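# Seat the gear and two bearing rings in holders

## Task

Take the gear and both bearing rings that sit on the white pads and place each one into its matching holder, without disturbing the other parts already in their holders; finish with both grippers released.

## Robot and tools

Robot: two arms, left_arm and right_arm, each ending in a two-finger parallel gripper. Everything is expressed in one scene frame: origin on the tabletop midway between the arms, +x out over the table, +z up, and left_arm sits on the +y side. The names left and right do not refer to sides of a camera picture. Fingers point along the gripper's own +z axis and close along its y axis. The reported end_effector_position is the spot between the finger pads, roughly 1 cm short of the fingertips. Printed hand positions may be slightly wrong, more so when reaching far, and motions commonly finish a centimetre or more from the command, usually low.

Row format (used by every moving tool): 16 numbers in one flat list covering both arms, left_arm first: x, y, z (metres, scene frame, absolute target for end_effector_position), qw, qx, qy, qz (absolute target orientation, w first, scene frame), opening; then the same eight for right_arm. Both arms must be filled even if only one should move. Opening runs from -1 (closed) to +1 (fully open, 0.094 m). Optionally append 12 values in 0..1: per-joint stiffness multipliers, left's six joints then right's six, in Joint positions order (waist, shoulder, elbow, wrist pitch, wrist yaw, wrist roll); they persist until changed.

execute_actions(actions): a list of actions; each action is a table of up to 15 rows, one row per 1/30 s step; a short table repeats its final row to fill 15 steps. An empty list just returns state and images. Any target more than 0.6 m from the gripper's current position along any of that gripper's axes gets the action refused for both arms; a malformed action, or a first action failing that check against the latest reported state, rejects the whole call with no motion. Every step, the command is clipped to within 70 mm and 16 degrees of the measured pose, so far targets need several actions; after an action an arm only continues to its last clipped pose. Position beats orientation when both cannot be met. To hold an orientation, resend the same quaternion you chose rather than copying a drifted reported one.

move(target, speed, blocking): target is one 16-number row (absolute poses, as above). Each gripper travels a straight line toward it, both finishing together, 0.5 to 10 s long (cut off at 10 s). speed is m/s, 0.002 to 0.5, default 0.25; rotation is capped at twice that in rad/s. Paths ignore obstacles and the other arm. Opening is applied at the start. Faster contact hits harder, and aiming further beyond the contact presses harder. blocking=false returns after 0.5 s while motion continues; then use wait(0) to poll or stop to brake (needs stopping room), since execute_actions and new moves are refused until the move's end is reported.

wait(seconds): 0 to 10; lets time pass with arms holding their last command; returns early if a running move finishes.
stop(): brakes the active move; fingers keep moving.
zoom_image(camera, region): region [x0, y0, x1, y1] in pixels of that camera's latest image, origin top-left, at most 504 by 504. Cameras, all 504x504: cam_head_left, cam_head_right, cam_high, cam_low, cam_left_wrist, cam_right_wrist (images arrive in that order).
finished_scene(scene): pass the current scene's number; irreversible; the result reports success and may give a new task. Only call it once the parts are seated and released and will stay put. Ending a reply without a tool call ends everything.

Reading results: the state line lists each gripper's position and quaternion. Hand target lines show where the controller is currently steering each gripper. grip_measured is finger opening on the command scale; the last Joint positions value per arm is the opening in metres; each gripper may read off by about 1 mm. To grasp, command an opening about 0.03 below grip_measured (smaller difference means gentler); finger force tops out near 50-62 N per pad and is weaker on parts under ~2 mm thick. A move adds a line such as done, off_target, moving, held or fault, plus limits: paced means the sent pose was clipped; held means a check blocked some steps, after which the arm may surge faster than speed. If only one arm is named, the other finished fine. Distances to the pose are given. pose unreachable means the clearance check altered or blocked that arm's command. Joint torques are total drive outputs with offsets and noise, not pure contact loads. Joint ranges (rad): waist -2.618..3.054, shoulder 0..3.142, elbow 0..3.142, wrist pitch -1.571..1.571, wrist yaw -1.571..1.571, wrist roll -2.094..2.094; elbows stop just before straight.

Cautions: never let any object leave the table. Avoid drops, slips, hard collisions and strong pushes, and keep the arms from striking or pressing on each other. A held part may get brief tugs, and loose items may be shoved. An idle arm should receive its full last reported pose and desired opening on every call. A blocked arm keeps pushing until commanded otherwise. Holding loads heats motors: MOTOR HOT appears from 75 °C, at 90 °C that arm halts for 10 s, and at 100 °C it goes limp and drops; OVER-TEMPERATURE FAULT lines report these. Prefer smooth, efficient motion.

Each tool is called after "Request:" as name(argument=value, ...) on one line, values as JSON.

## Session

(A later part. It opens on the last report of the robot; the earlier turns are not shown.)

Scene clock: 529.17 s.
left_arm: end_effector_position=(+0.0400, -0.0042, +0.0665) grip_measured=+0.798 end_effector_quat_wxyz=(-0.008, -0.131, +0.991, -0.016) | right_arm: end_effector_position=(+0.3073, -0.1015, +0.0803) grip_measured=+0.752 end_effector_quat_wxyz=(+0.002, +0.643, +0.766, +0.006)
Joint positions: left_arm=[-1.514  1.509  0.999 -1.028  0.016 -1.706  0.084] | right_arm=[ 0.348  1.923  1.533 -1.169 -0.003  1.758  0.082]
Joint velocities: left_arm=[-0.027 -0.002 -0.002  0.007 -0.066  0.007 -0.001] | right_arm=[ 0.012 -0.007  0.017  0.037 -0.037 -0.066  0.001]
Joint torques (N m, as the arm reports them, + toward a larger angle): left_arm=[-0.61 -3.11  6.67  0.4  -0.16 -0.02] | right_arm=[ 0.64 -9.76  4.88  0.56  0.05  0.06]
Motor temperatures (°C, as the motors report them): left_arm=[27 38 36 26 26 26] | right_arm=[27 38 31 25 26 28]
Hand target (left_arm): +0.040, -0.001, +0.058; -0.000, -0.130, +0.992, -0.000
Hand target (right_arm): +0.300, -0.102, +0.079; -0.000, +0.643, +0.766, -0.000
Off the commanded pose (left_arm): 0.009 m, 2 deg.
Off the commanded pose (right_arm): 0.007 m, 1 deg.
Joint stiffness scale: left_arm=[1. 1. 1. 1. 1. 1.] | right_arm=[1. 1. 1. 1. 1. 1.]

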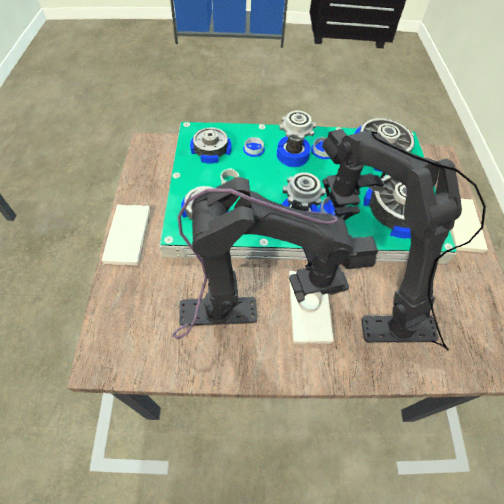

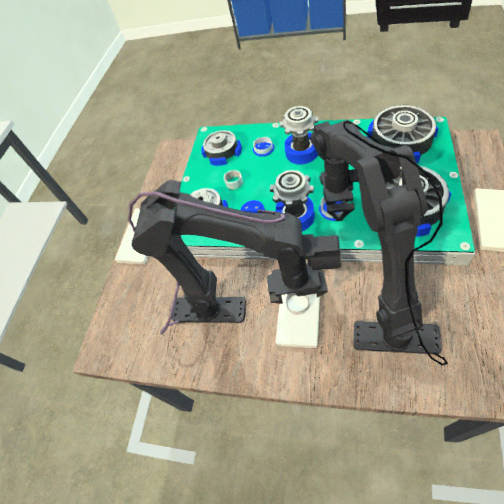

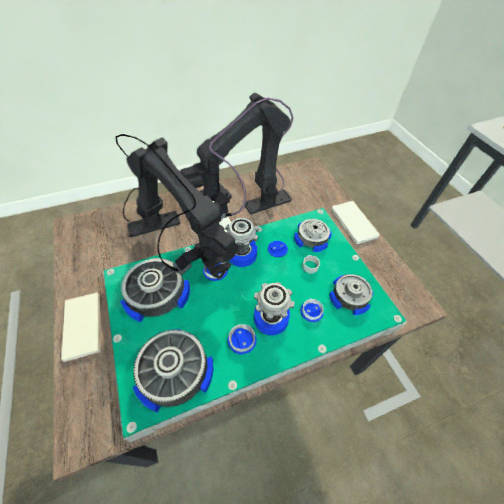

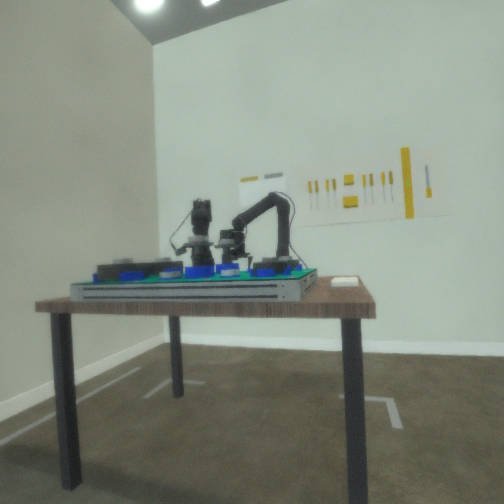

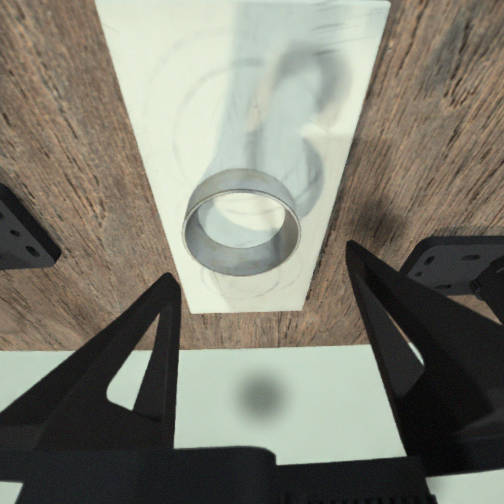

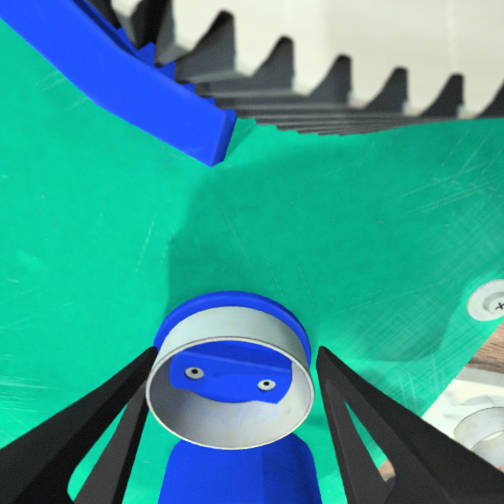

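Request:
execute_actions(actions=[[[0.049,0.005,0.056, 0,-0.13,0.9915,0, 0.8, 0.306,-0.102,0.080, 0,0.643,0.766,0, 1.0]]])

Request:
move(target=[0.049,0.005,0.021, 0,-0.13,0.9915,0, 0.8, 0.310,-0.102,0.14, 0,0.643,0.766,0, 1.0], speed=0.06)

Scene clock: 535.53 s.
left_arm: end_effector_position=(+0.0441, +0.0011, +0.0616) grip_measured=+0.798 end_effector_quat_wxyz=(-0.008, -0.129, +0.992, -0.009) | right_arm: end_effector_position=(+0.3073, -0.1015, +0.0803) grip_measured=+1.000 end_effector_quat_wxyz=(+0.002, +0.643, +0.766, +0.006)
Joint positions: left_arm=[-1.495  1.509  0.979 -1.022  0.016 -1.682  0.084] | right_arm=[ 0.348  1.923  1.533 -1.169 -0.003  1.758  0.094]
Joint velocities: left_arm=[-0.017 -0.027  0.007  0.007 -0.022  0.022 -0.   ] | right_arm=[-0.007 -0.002 -0.017  0.022 -0.066  0.007  0.   ]
Joint torques (N m, as the arm reports them, + toward a larger angle): left_arm=[ 0.65 -4.19  6.36  0.34 -0.16  0.12] | right_arm=[ 0.12 -8.49  7.19  0.46  0.05  0.  ]
Motor temperatures (°C, as the motors report them): left_arm=[27 37 36 26 26 26] | right_arm=[27 39 31 25 26 28]
Hand target (left_arm): +0.049, +0.005, +0.056; -0.000, -0.130, +0.992, +0.000
Hand target (right_arm): +0.306, -0.102, +0.080; -0.000, +0.643, +0.766, +0.000
Off the commanded pose (left_arm): 0.008 m, 1 deg.
Off the commanded pose (right_arm): 0.001 m, 1 deg.
Joint stiffness scale: left_arm=[1. 1. 1. 1. 1. 1.] | right_arm=[1. 1. 1. 1. 1. 1.]

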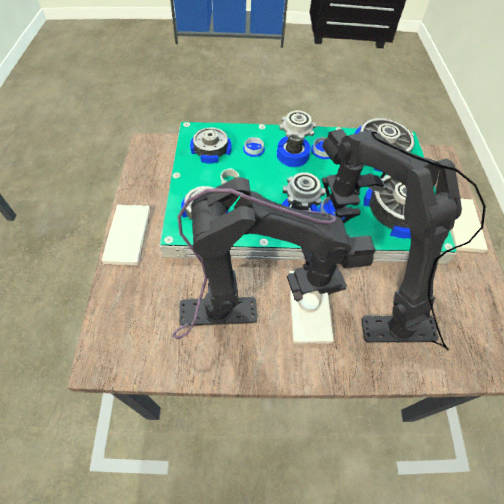

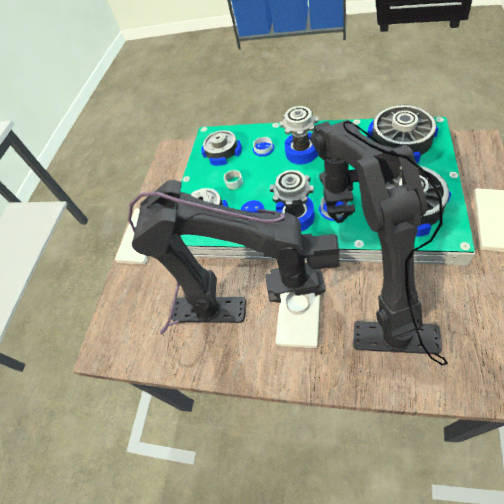

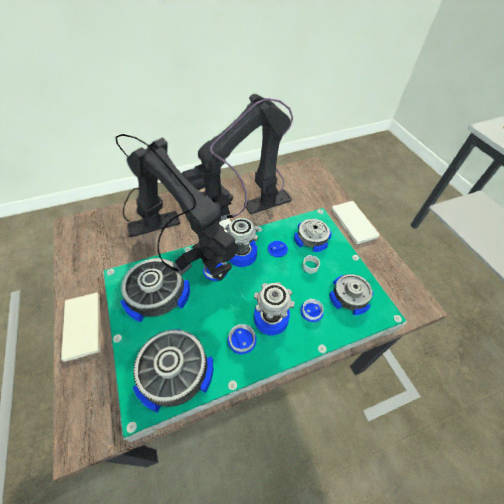

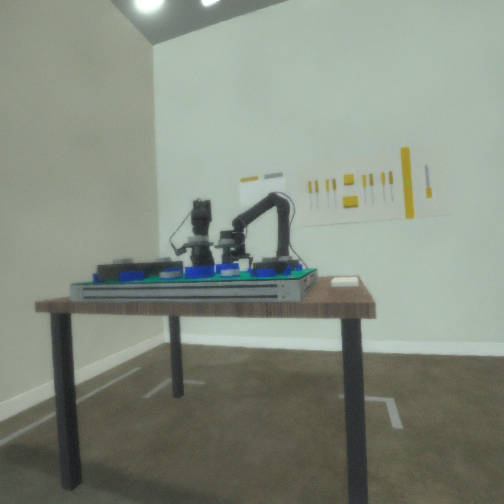

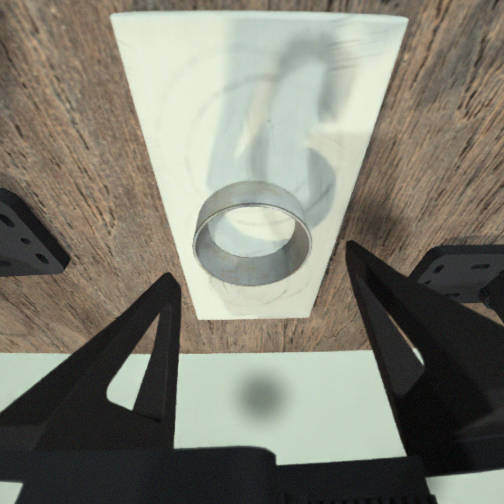

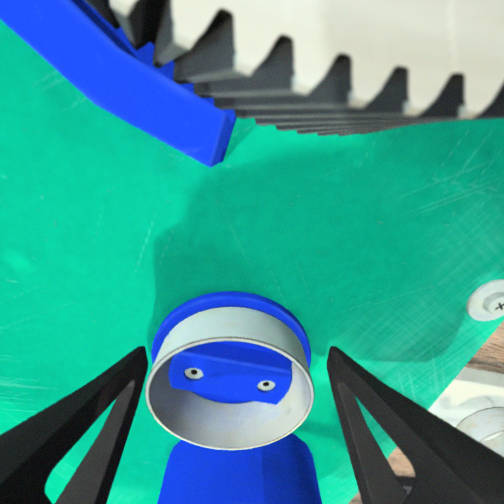

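Scene clock: 537.03 s.
left_arm: end_effector_position=(+0.0440, +0.0011, +0.0307) grip_measured=+0.798 end_effector_quat_wxyz=(-0.008, -0.128, +0.992, -0.010) | right_arm: end_effector_position=(+0.3112, -0.1000, +0.1397) grip_measured=+1.000 end_effector_quat_wxyz=(+0.004, +0.643, +0.766, +0.010)
Joint positions: left_arm=[-1.495  1.552  0.889 -0.887  0.016 -1.682  0.084] | right_arm=[ 0.348  1.923  1.769 -1.396 -0.003  1.758  0.094]
Joint velocities: left_arm=[-0.002  0.012 -0.002  0.022  0.051 -0.022 -0.   ] | right_arm=[-0.002  0.002  0.012  0.066 -0.066 -0.037  0.   ]
Joint torques (N m, as the arm reports them, + toward a larger angle): left_arm=[ 0.65 -3.49  5.43  0.5  -0.14  0.12] | right_arm=[-0.22 -7.92  8.36  0.39  0.05 -0.04]
Motor temperatures (°C, as the motors report them): left_arm=[27 37 36 26 26 26] | right_arm=[27 39 31 25 26 28]
Hand target (left_arm): +0.049, +0.005, +0.021; -0.000, -0.130, +0.992, +0.000
Hand target (right_arm): +0.310, -0.102, +0.140; +0.000, +0.643, +0.766, +0.000
Off the commanded pose (left_arm): 0.012 m, 2 deg.
Off the commanded pose (right_arm): 0.002 m, 1 deg.
Joint stiffness scale: left_arm=[1. 1. 1. 1. 1. 1.] | right_arm=[1. 1. 1. 1. 1. 1.]
move: off_target (left_arm)

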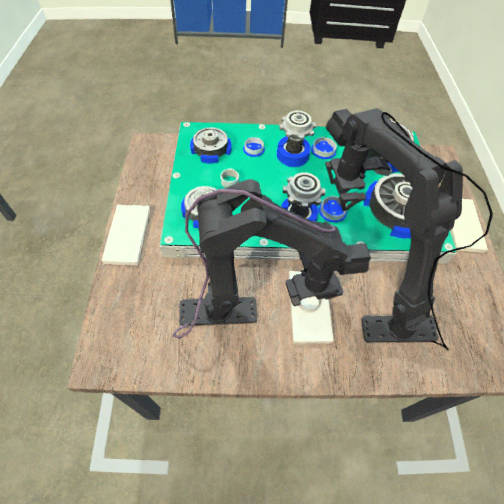

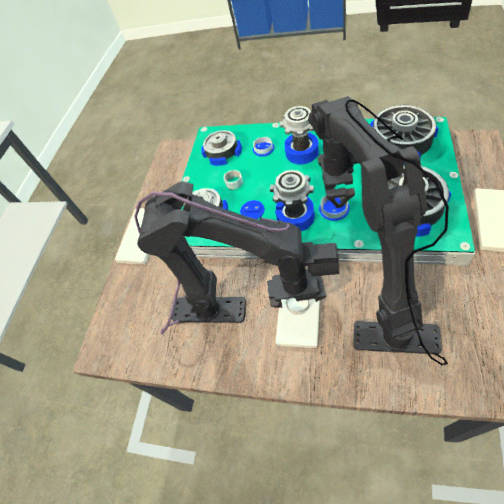

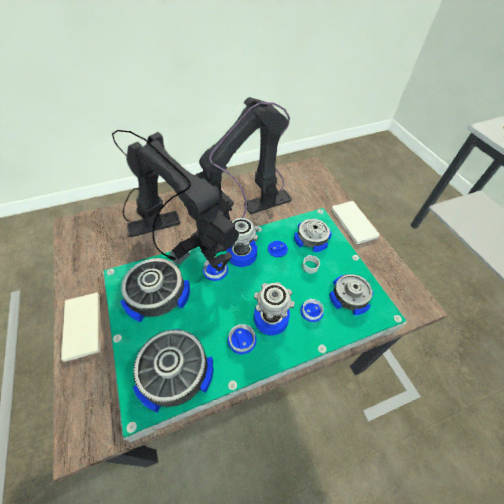

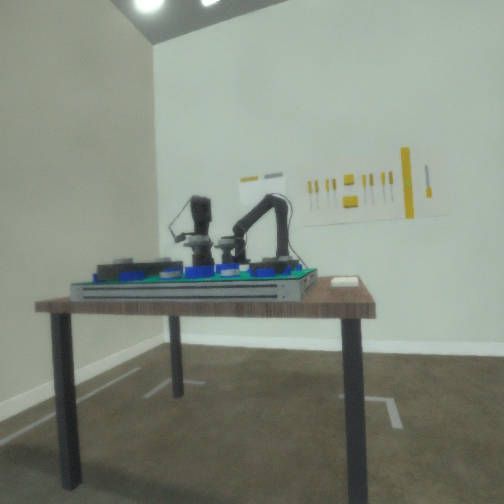

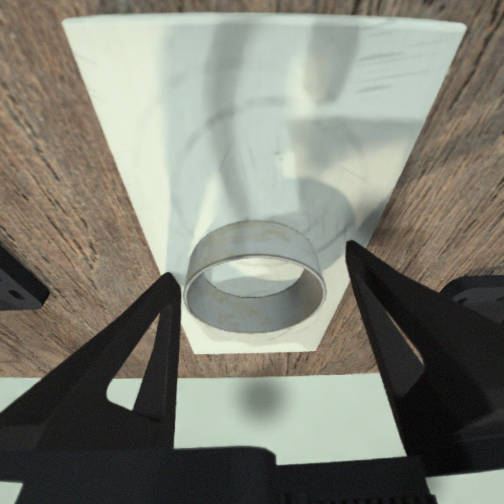

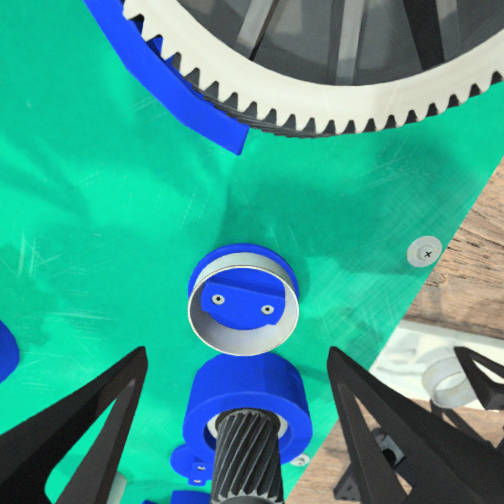

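Request:
execute_actions(actions=[[[0.049,0.005,0.016, 0,-0.13,0.9915,0, 0.8, 0.29,-0.11,0.155, 0,0.643,0.766,0, 1.0]],[[0.049,0.005,0.016, 0,-0.13,0.9915,0, 0.25, 0.25,-0.13,0.165, 0,0.643,0.766,0, 1.0]],[[0.049,0.005,0.016, 0,-0.13,0.9915,0, 0.25, 0.20,-0.16,0.17, 0,0.643,0.766,0, 1.0]]])

Scene clock: 543.13 s.
left_arm: end_effector_position=(+0.0440, +0.0011, +0.0303) grip_measured=+0.290 end_effector_quat_wxyz=(-0.008, -0.128, +0.992, -0.011) | right_arm: end_effector_position=(+0.2039, -0.1554, +0.1719) grip_measured=+1.000 end_effector_quat_wxyz=(+0.004, +0.645, +0.764, +0.009)
Joint positions: left_arm=[-1.495  1.552  0.887 -0.885  0.016 -1.681  0.061] | right_arm=[ 0.291  1.471  1.386 -1.465 -0.003  1.705  0.094]
Joint velocities: left_arm=[-0.012 -0.017 -0.012 -0.051  0.066 -0.007 -0.001] | right_arm=[ 0.002 -0.012  0.007 -0.037 -0.095 -0.051  0.   ]
Joint torques (N m, as the arm reports them, + toward a larger angle): left_arm=[ 0.66 -3.    4.28  0.69 -0.16  0.09] | right_arm=[-0.55 -5.23  5.78  0.51  0.04 -0.1 ]
Motor temperatures (°C, as the motors report them): left_arm=[27 37 35 26 26 26] | right_arm=[27 39 31 25 26 28]
Hand target (left_arm): +0.049, +0.006, +0.017; -0.000, -0.130, +0.992, +0.000
Hand target (right_arm): +0.200, -0.159, +0.170; -0.000, +0.643, +0.766, +0.001
Off the commanded pose (left_arm): 0.016 m, 2 deg.
Off the commanded pose (right_arm): 0.006 m, 1 deg.
Joint stiffness scale: left_arm=[1. 1. 1. 1. 1. 1.] | right_arm=[1. 1. 1. 1. 1. 1.]

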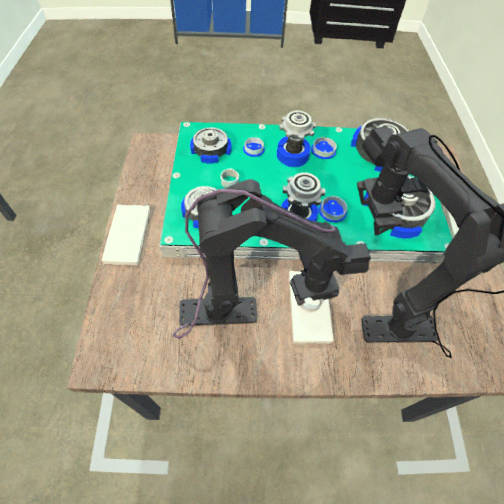

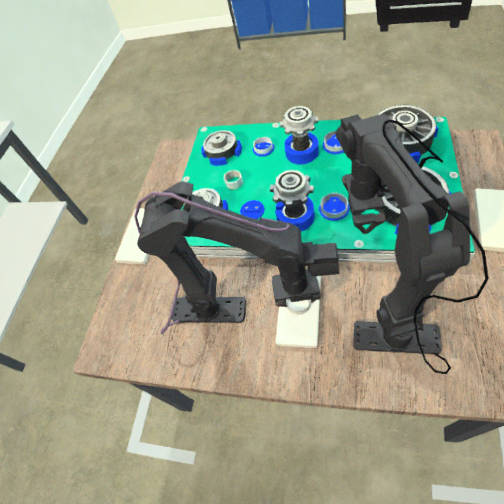

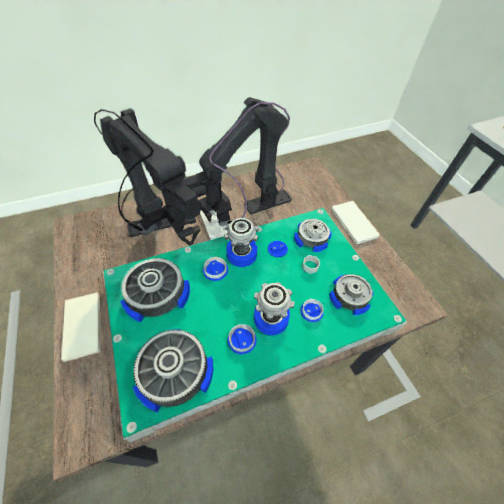

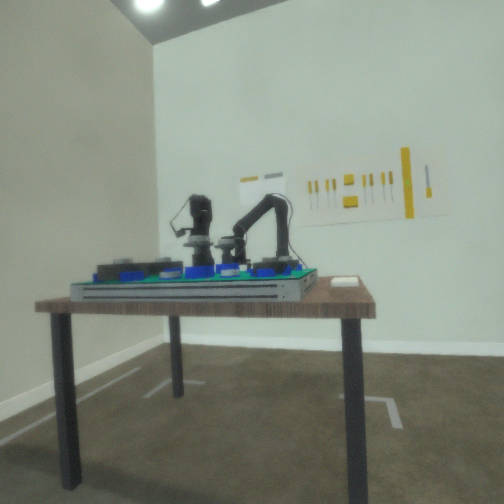

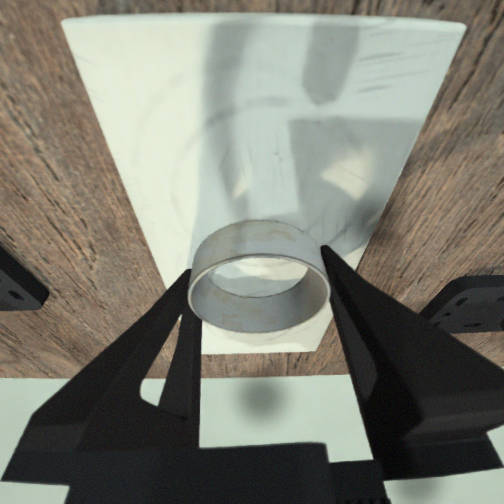

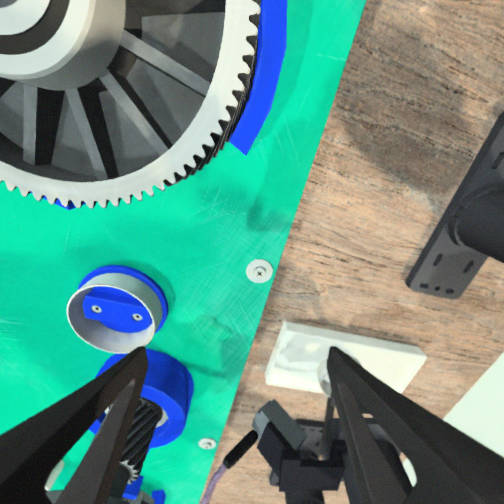

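Request:
move(target=[0.06,0.015,0.12, 0,-0.13,0.9915,0, 0.25, 0.20,-0.16,0.17, 0,0.643,0.766,0, 1.0], speed=0.15)

Request:
move(target=[0.305,0.142,0.125, 0,0,1,0, 0.25, 0.20,-0.16,0.17, 0,0.643,0.766,0, 1.0], speed=0.2)

Scene clock: 557.77 s.
left_arm: end_effector_position=(+0.0542, +0.0149, +0.1098) grip_measured=+0.290 end_effector_quat_wxyz=(-0.009, -0.128, +0.992, +0.012) | right_arm: end_effector_position=(+0.2039, -0.1554, +0.1719) grip_measured=+1.000 end_effector_quat_wxyz=(+0.004, +0.643, +0.766, +0.009)
Joint positions: left_arm=[-1.444  1.469  1.137 -1.264  0.016 -1.63   0.061] | right_arm=[ 0.291  1.471  1.386 -1.465 -0.003  1.699  0.094]
Joint velocities: left_arm=[ 0.007  0.002 -0.017 -0.007  0.037  0.007  0.   ] | right_arm=[ 0.007 -0.007 -0.007  0.007 -0.051  0.051  0.   ]
Joint torques (N m, as the arm reports them, + toward a larger angle): left_arm=[ 0.76 -6.46  9.49  0.03 -0.18  0.1 ] | right_arm=[-0.85 -5.2   6.07  0.48  0.05 -0.1 ]
Motor temperatures (°C, as the motors report them): left_arm=[27 37 35 26 26 26] | right_arm=[27 37 31 25 26 28]
Hand target (left_arm): +0.060, +0.016, +0.120; +0.000, -0.130, +0.992, +0.001
Hand target (right_arm): +0.200, -0.160, +0.170; -0.000, +0.643, +0.766, +0.000
Off the commanded pose (left_arm): 0.012 m, 2 deg.
Off the commanded pose (right_arm): 0.006 m, 1 deg.
Joint stiffness scale: left_arm=[1. 1. 1. 1. 1. 1.] | right_arm=[1. 1. 1. 1. 1. 1.]
move: off_target (left_arm)

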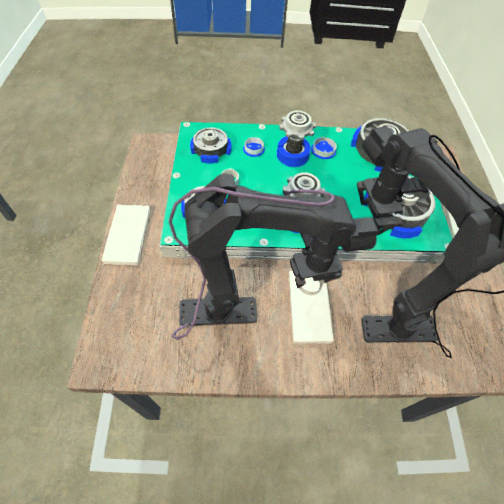

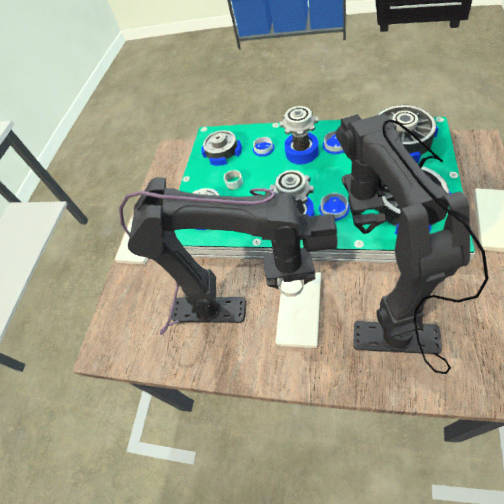

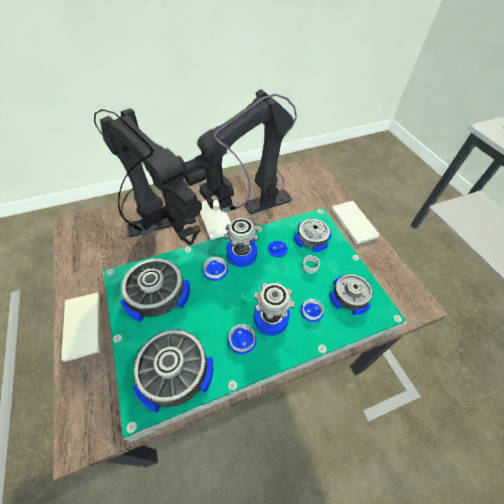

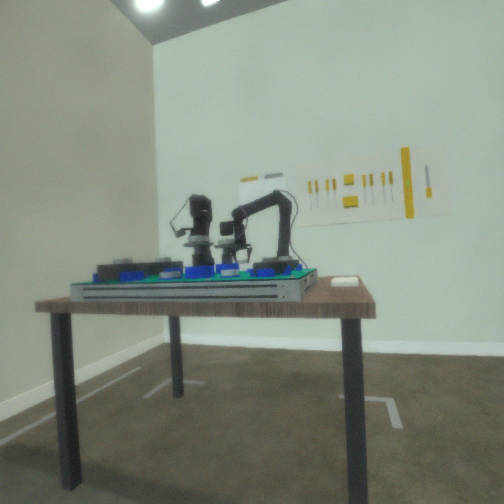

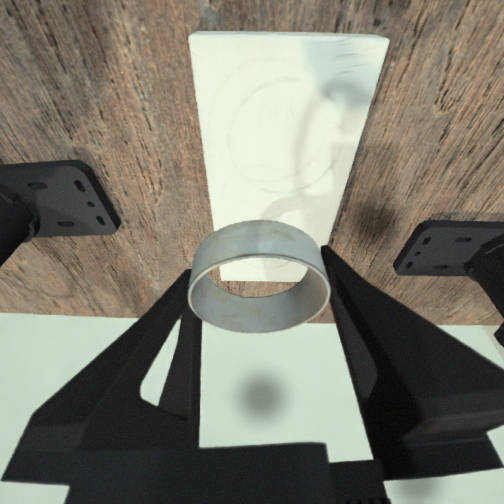

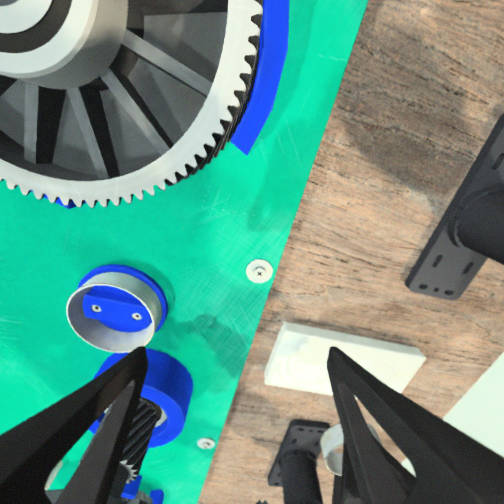

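Scene clock: 559.80 s.
left_arm: end_effector_position=(+0.2993, +0.1513, +0.1218) grip_measured=+0.290 end_effector_quat_wxyz=(-0.008, -0.003, +1.000, +0.010) | right_arm: end_effector_position=(+0.2039, -0.1554, +0.1719) grip_measured=+1.000 end_effector_quat_wxyz=(+0.004, +0.643, +0.766, +0.009)
Joint positions: left_arm=[-0.406  1.721  1.443 -1.315 -0.014 -0.342  0.061] | right_arm=[ 0.291  1.471  1.386 -1.465 -0.003  1.699  0.094]
Joint velocities: left_arm=[ 0.017  0.002  0.012  0.022 -0.066  0.007 -0.001] | right_arm=[ 0.012 -0.007 -0.012  0.037  0.066 -0.066  0.   ]
Joint torques (N m, as the arm reports them, + toward a larger angle): left_arm=[ 0.38 -6.46  9.83  0.29  0.01  0.11] | right_arm=[-0.86 -5.2   6.06  0.48  0.05 -0.1 ]
Motor temperatures (°C, as the motors report them): left_arm=[27 37 35 26 26 26] | right_arm=[27 37 31 25 26 28]
Hand target (left_arm): +0.306, +0.150, +0.124; -0.001, -0.000, +1.000, +0.007
Hand target (right_arm): +0.200, -0.160, +0.170; -0.000, +0.643, +0.766, +0.000
Off the commanded pose (left_arm): 0.011 m, 2 deg.
Off the commanded pose (right_arm): 0.006 m, 1 deg.
Joint stiffness scale: left_arm=[1. 1. 1. 1. 1. 1.] | right_arm=[1. 1. 1. 1. 1. 1.]
move: off_target (left_arm)

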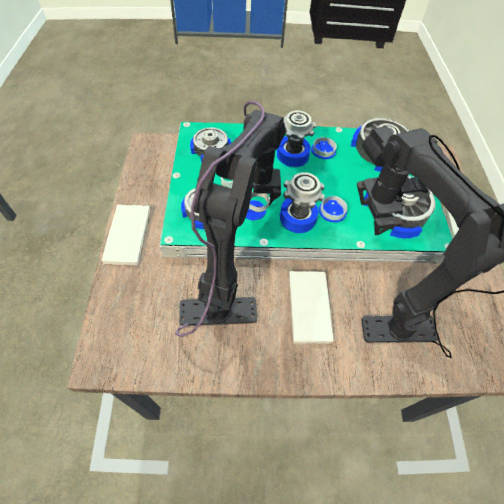

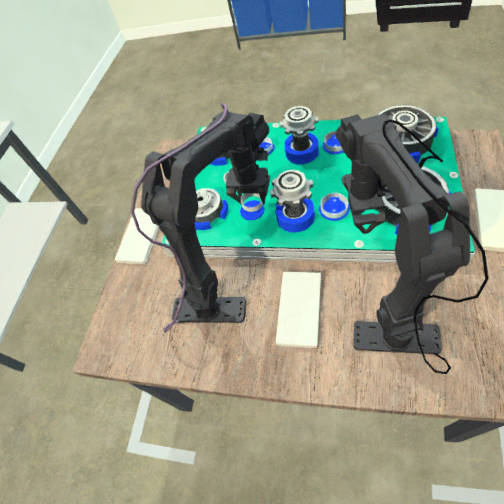

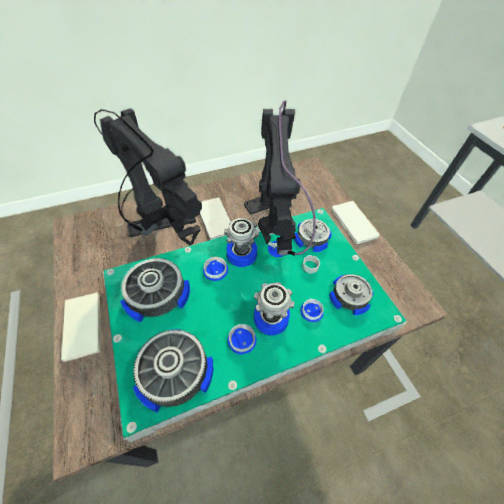

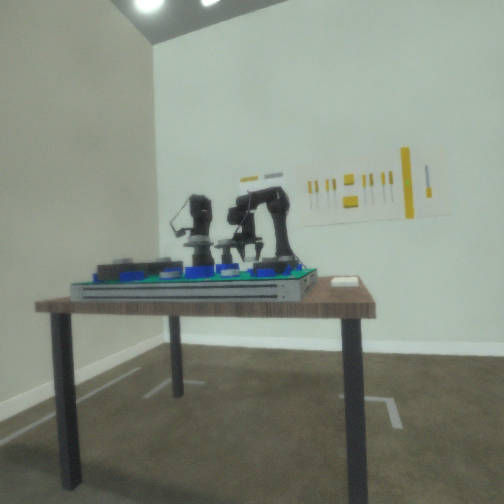

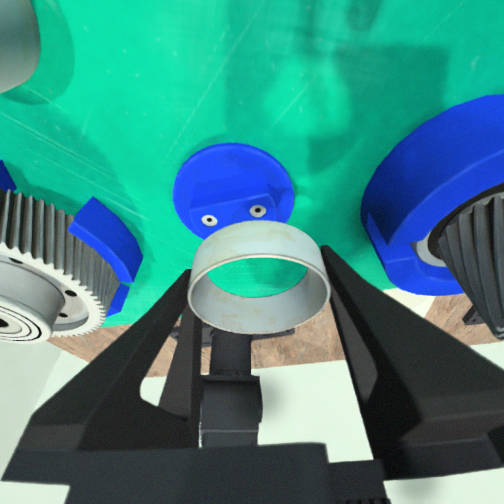

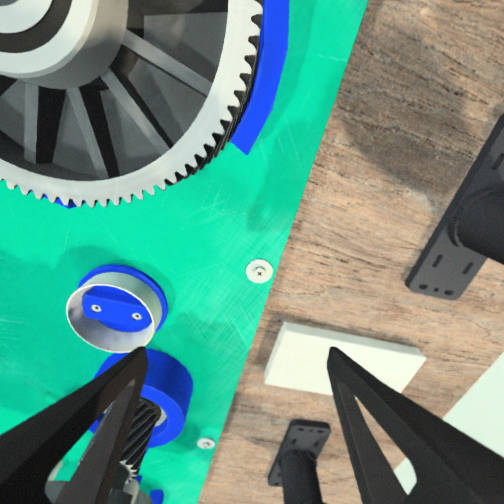

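Request:
move(target=[0.310,0.164,0.098, 0,0,1,0, 0.25, 0.20,-0.16,0.17, 0,0.643,0.766,0, 1.0], speed=0.04)

Scene clock: 565.27 s.
left_arm: end_effector_position=(+0.3076, +0.1632, +0.1031) grip_measured=+0.290 end_effector_quat_wxyz=(+0.002, +0.001, +1.000, +0.004) | right_arm: end_effector_position=(+0.2039, -0.1554, +0.1719) grip_measured=+1.000 end_effector_quat_wxyz=(+0.004, +0.643, +0.766, +0.009)
Joint positions: left_arm=[-0.358  1.721  1.369 -1.218 -0.009 -0.285  0.061] | right_arm=[ 0.291  1.471  1.386 -1.465 -0.003  1.699  0.094]
Joint velocities: left_arm=[-0.002 -0.007  0.012 -0.007  0.037 -0.007 -0.   ] | right_arm=[-0.007  0.002  0.002  0.051  0.007  0.007  0.   ]
Joint torques (N m, as the arm reports them, + toward a larger angle): left_arm=[ 0.7  -6.37  6.87  0.43  0.07  0.1 ] | right_arm=[-0.86 -5.19  6.06  0.48  0.05 -0.1 ]
Motor temperatures (°C, as the motors report them): left_arm=[27 38 36 26 26 26] | right_arm=[27 37 31 25 26 28]
Hand target (left_arm): +0.310, +0.164, +0.098; -0.000, -0.000, +1.000, +0.000
Hand target (right_arm): +0.200, -0.160, +0.170; -0.000, +0.643, +0.766, +0.000
Off the commanded pose (left_arm): 0.006 m, 1 deg.
Off the commanded pose (right_arm): 0.006 m, 1 deg.
Joint stiffness scale: left_arm=[1. 1. 1. 1. 1. 1.] | right_arm=[1. 1. 1. 1. 1. 1.]
move: done

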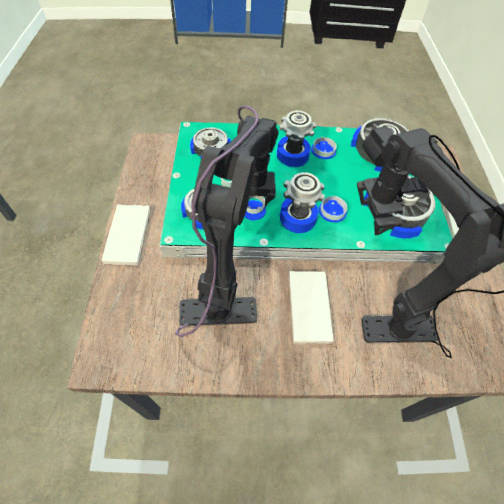

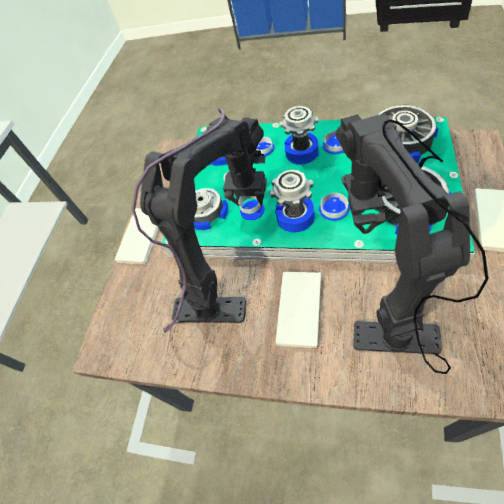

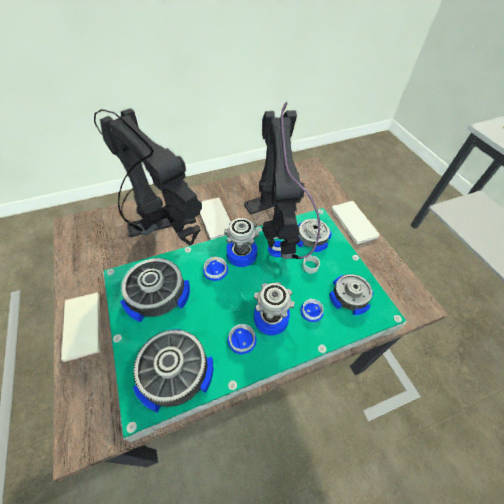

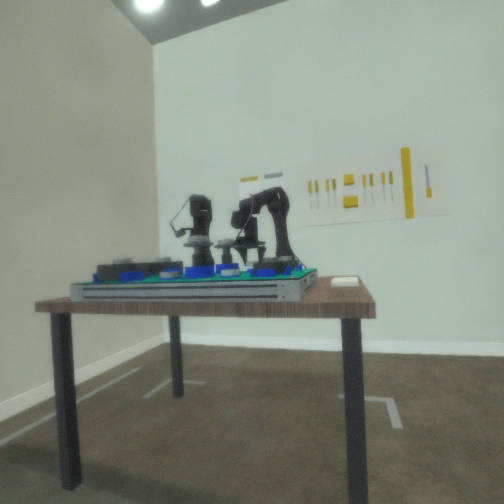

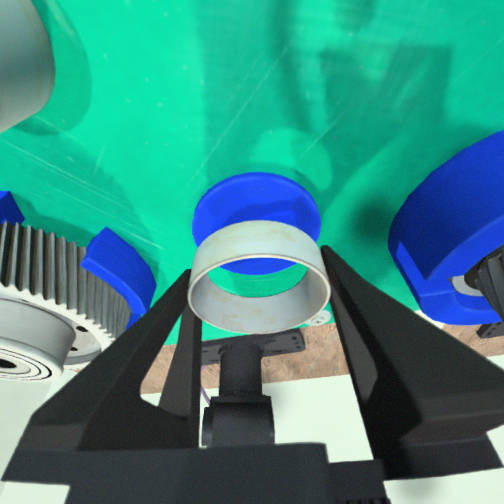

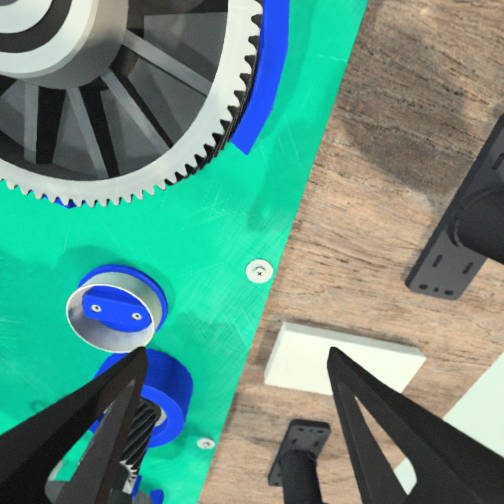

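Request:
execute_actions(actions=[[[0.310,0.160,0.092, 0,0,1,0, 0.25, 0.20,-0.16,0.17, 0,0.643,0.766,0, 1.0]],[[0.310,0.158,0.085, 0,0,1,0, 0.25, 0.20,-0.16,0.17, 0,0.643,0.766,0, 1.0]]])

Scene clock: 576.57 s.
left_arm: end_effector_position=(+0.3094, +0.1622, +0.0893) grip_measured=+0.290 end_effector_quat_wxyz=(+0.001, -0.000, +1.000, +0.003) | right_arm: end_effector_position=(+0.2039, -0.1554, +0.1719) grip_measured=+1.000 end_effector_quat_wxyz=(+0.004, +0.643, +0.766, +0.009)
Joint positions: left_arm=[-0.358  1.737  1.332 -1.166 -0.006 -0.288  0.061] | right_arm=[ 0.291  1.471  1.386 -1.465 -0.003  1.699  0.094]
Joint velocities: left_arm=[ 0.002 -0.022  0.002 -0.022 -0.037 -0.066 -0.   ] | right_arm=[-0.007 -0.012  0.017 -0.007  0.007 -0.022  0.   ]
Joint torques (N m, as the arm reports them, + toward a larger angle): left_arm=[-0.5  -6.8   6.97  0.41  0.05 -0.04] | right_arm=[-0.87 -5.2   6.07  0.48  0.05 -0.1 ]
Motor temperatures (°C, as the motors report them): left_arm=[27 38 36 26 26 26] | right_arm=[27 36 31 25 26 28]
Hand target (left_arm): +0.310, +0.158, +0.085; +0.000, +0.000, +1.000, +0.000
Hand target (right_arm): +0.200, -0.160, +0.170; -0.000, +0.643, +0.766, +0.000
Off the commanded pose (left_arm): 0.006 m, 0 deg.
Off the commanded pose (right_arm): 0.006 m, 1 deg.
Joint stiffness scale: left_arm=[1. 1. 1. 1. 1. 1.] | right_arm=[1. 1. 1. 1. 1. 1.]

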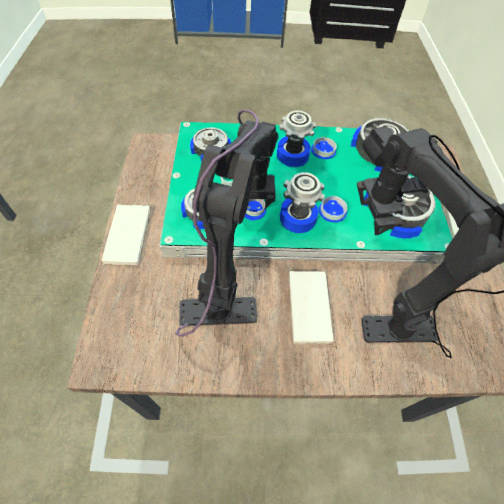

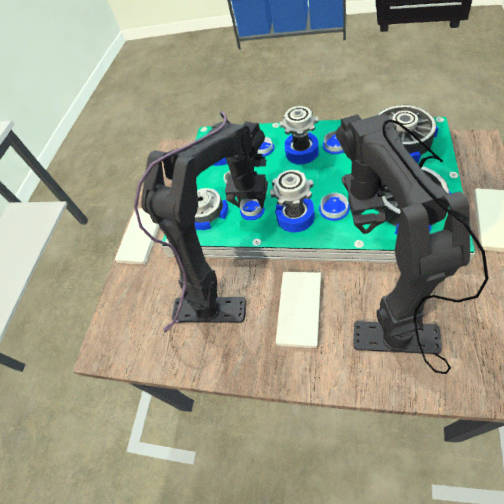

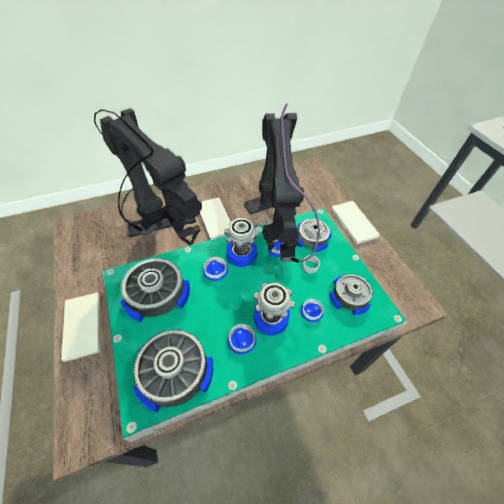

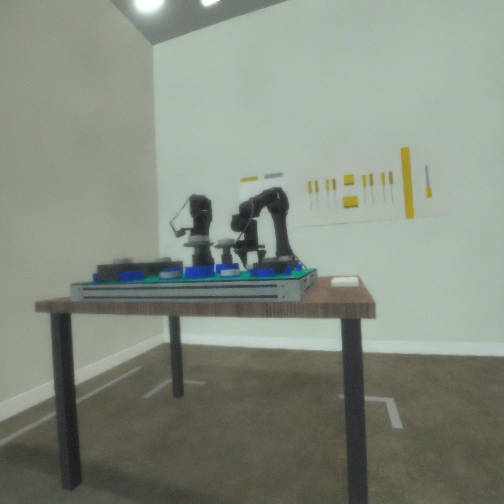

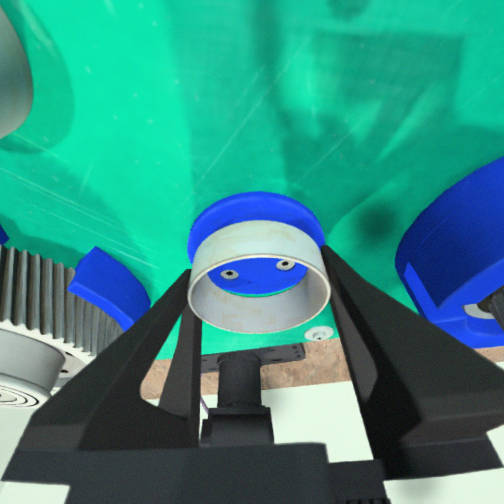

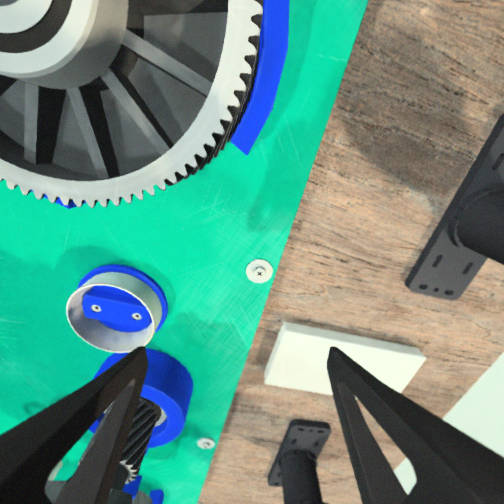

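Request:
zoom_image(camera="cam_left_wrist", region=[170, 180, 350, 345])

Region (170, 180, 350, 345) of cam_left_wrist's 504x504 image, scaled by 2.800, with more detail than that image has; it fills the top 462 rows of this view, and the rest is white.

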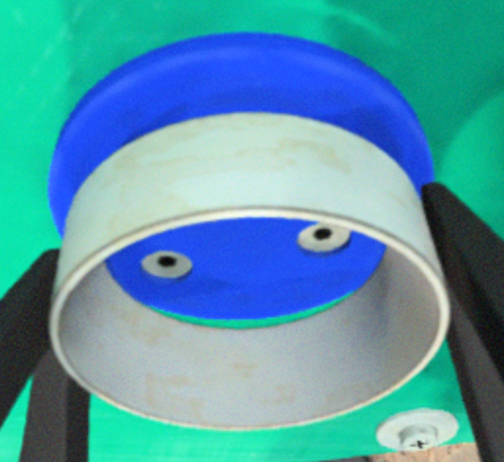

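Request:
execute_actions(actions=[[[0.310,0.158,0.082, 0,0,1,0, 0.25, 0.20,-0.16,0.17, 0,0.643,0.766,0, 1.0],[0.310,0.158,0.080, 0,0,1,0, 0.25, 0.20,-0.16,0.17, 0,0.643,0.766,0, 1.0],[0.310,0.158,0.078, 0,0,1,0, 0.25, 0.20,-0.16,0.17, 0,0.643,0.766,0, 1.0],[0.310,0.158,0.076, 0,0,1,0, 0.25, 0.20,-0.16,0.17, 0,0.643,0.766,0, 1.0]],[[0.310,0.158,0.072, 0,0,1,0, 0.25, 0.20,-0.16,0.17, 0,0.643,0.766,0, 1.0]]])

Scene clock: 597.60 s.
left_arm: end_effector_position=(+0.3098, +0.1619, +0.0810) grip_measured=+0.290 end_effector_quat_wxyz=(+0.005, -0.001, +1.000, +0.001) | right_arm: end_effector_position=(+0.2039, -0.1554, +0.1719) grip_measured=+1.000 end_effector_quat_wxyz=(+0.004, +0.643, +0.766, +0.009)
Joint positions: left_arm=[-0.358  1.737  1.299 -1.125 -0.005 -0.289  0.061] | right_arm=[ 0.291  1.471  1.386 -1.465 -0.003  1.699  0.094]
Joint velocities: left_arm=[ 0.007 -0.012 -0.017 -0.022  0.081  0.007 -0.   ] | right_arm=[ 0.002 -0.017 -0.007 -0.051 -0.022  0.007  0.   ]
Joint torques (N m, as the arm reports them, + toward a larger angle): left_arm=[-0.53 -6.03  6.2   0.52  0.06 -0.01] | right_arm=[-0.85 -5.2   6.06  0.48  0.05 -0.1 ]
Motor temperatures (°C, as the motors report them): left_arm=[27 38 35 26 26 26] | right_arm=[27 36 31 25 26 28]
Hand target (left_arm): +0.310, +0.158, +0.072; -0.000, +0.000, +1.000, +0.000
Hand target (right_arm): +0.200, -0.160, +0.170; -0.000, +0.643, +0.766, +0.000
Off the commanded pose (left_arm): 0.010 m, 1 deg.
Off the commanded pose (right_arm): 0.006 m, 1 deg.
Joint stiffness scale: left_arm=[1. 1. 1. 1. 1. 1.] | right_arm=[1. 1. 1. 1. 1. 1.]

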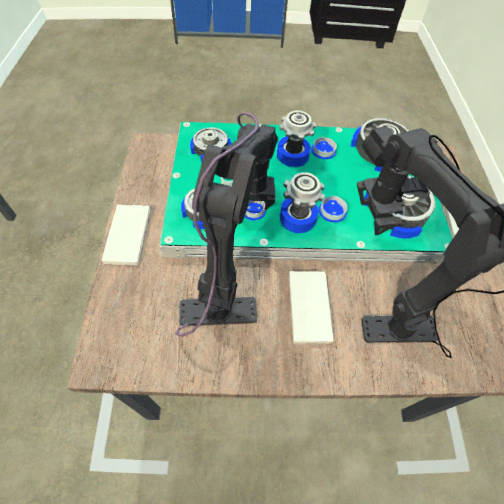

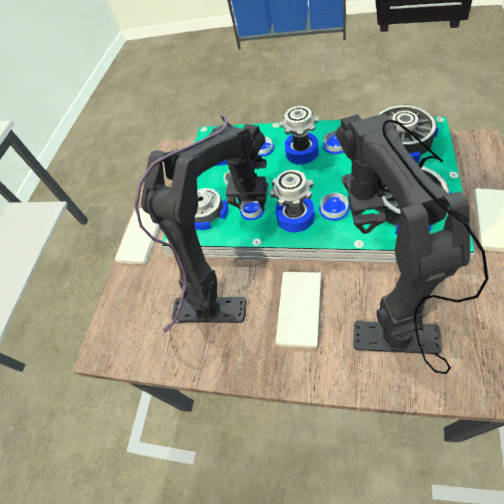

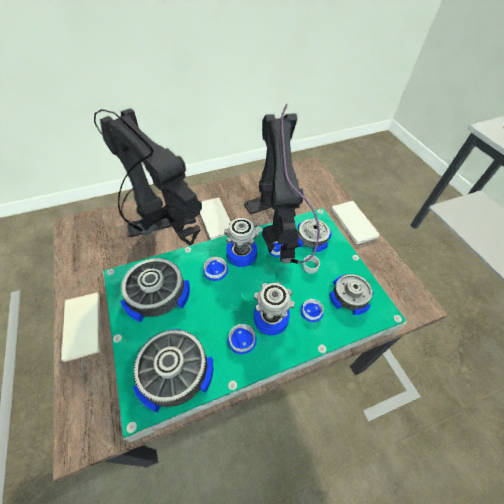

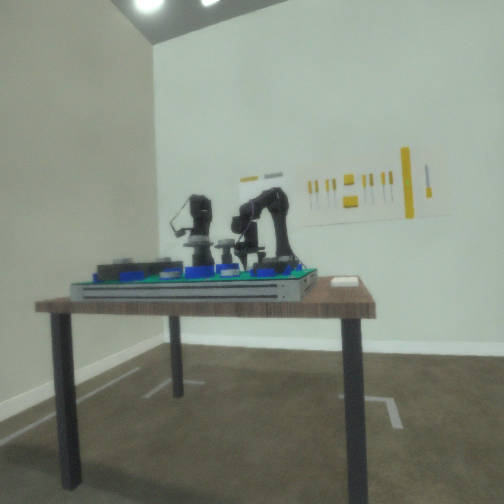

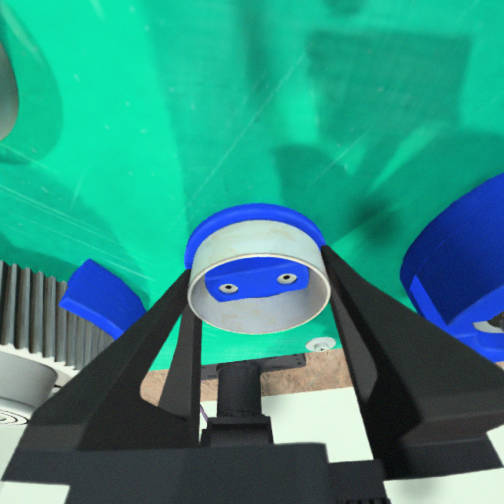

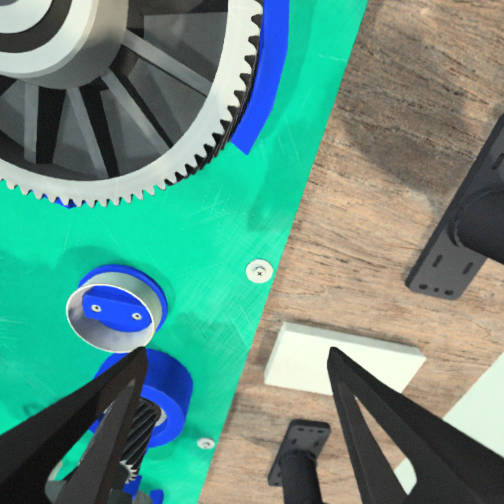

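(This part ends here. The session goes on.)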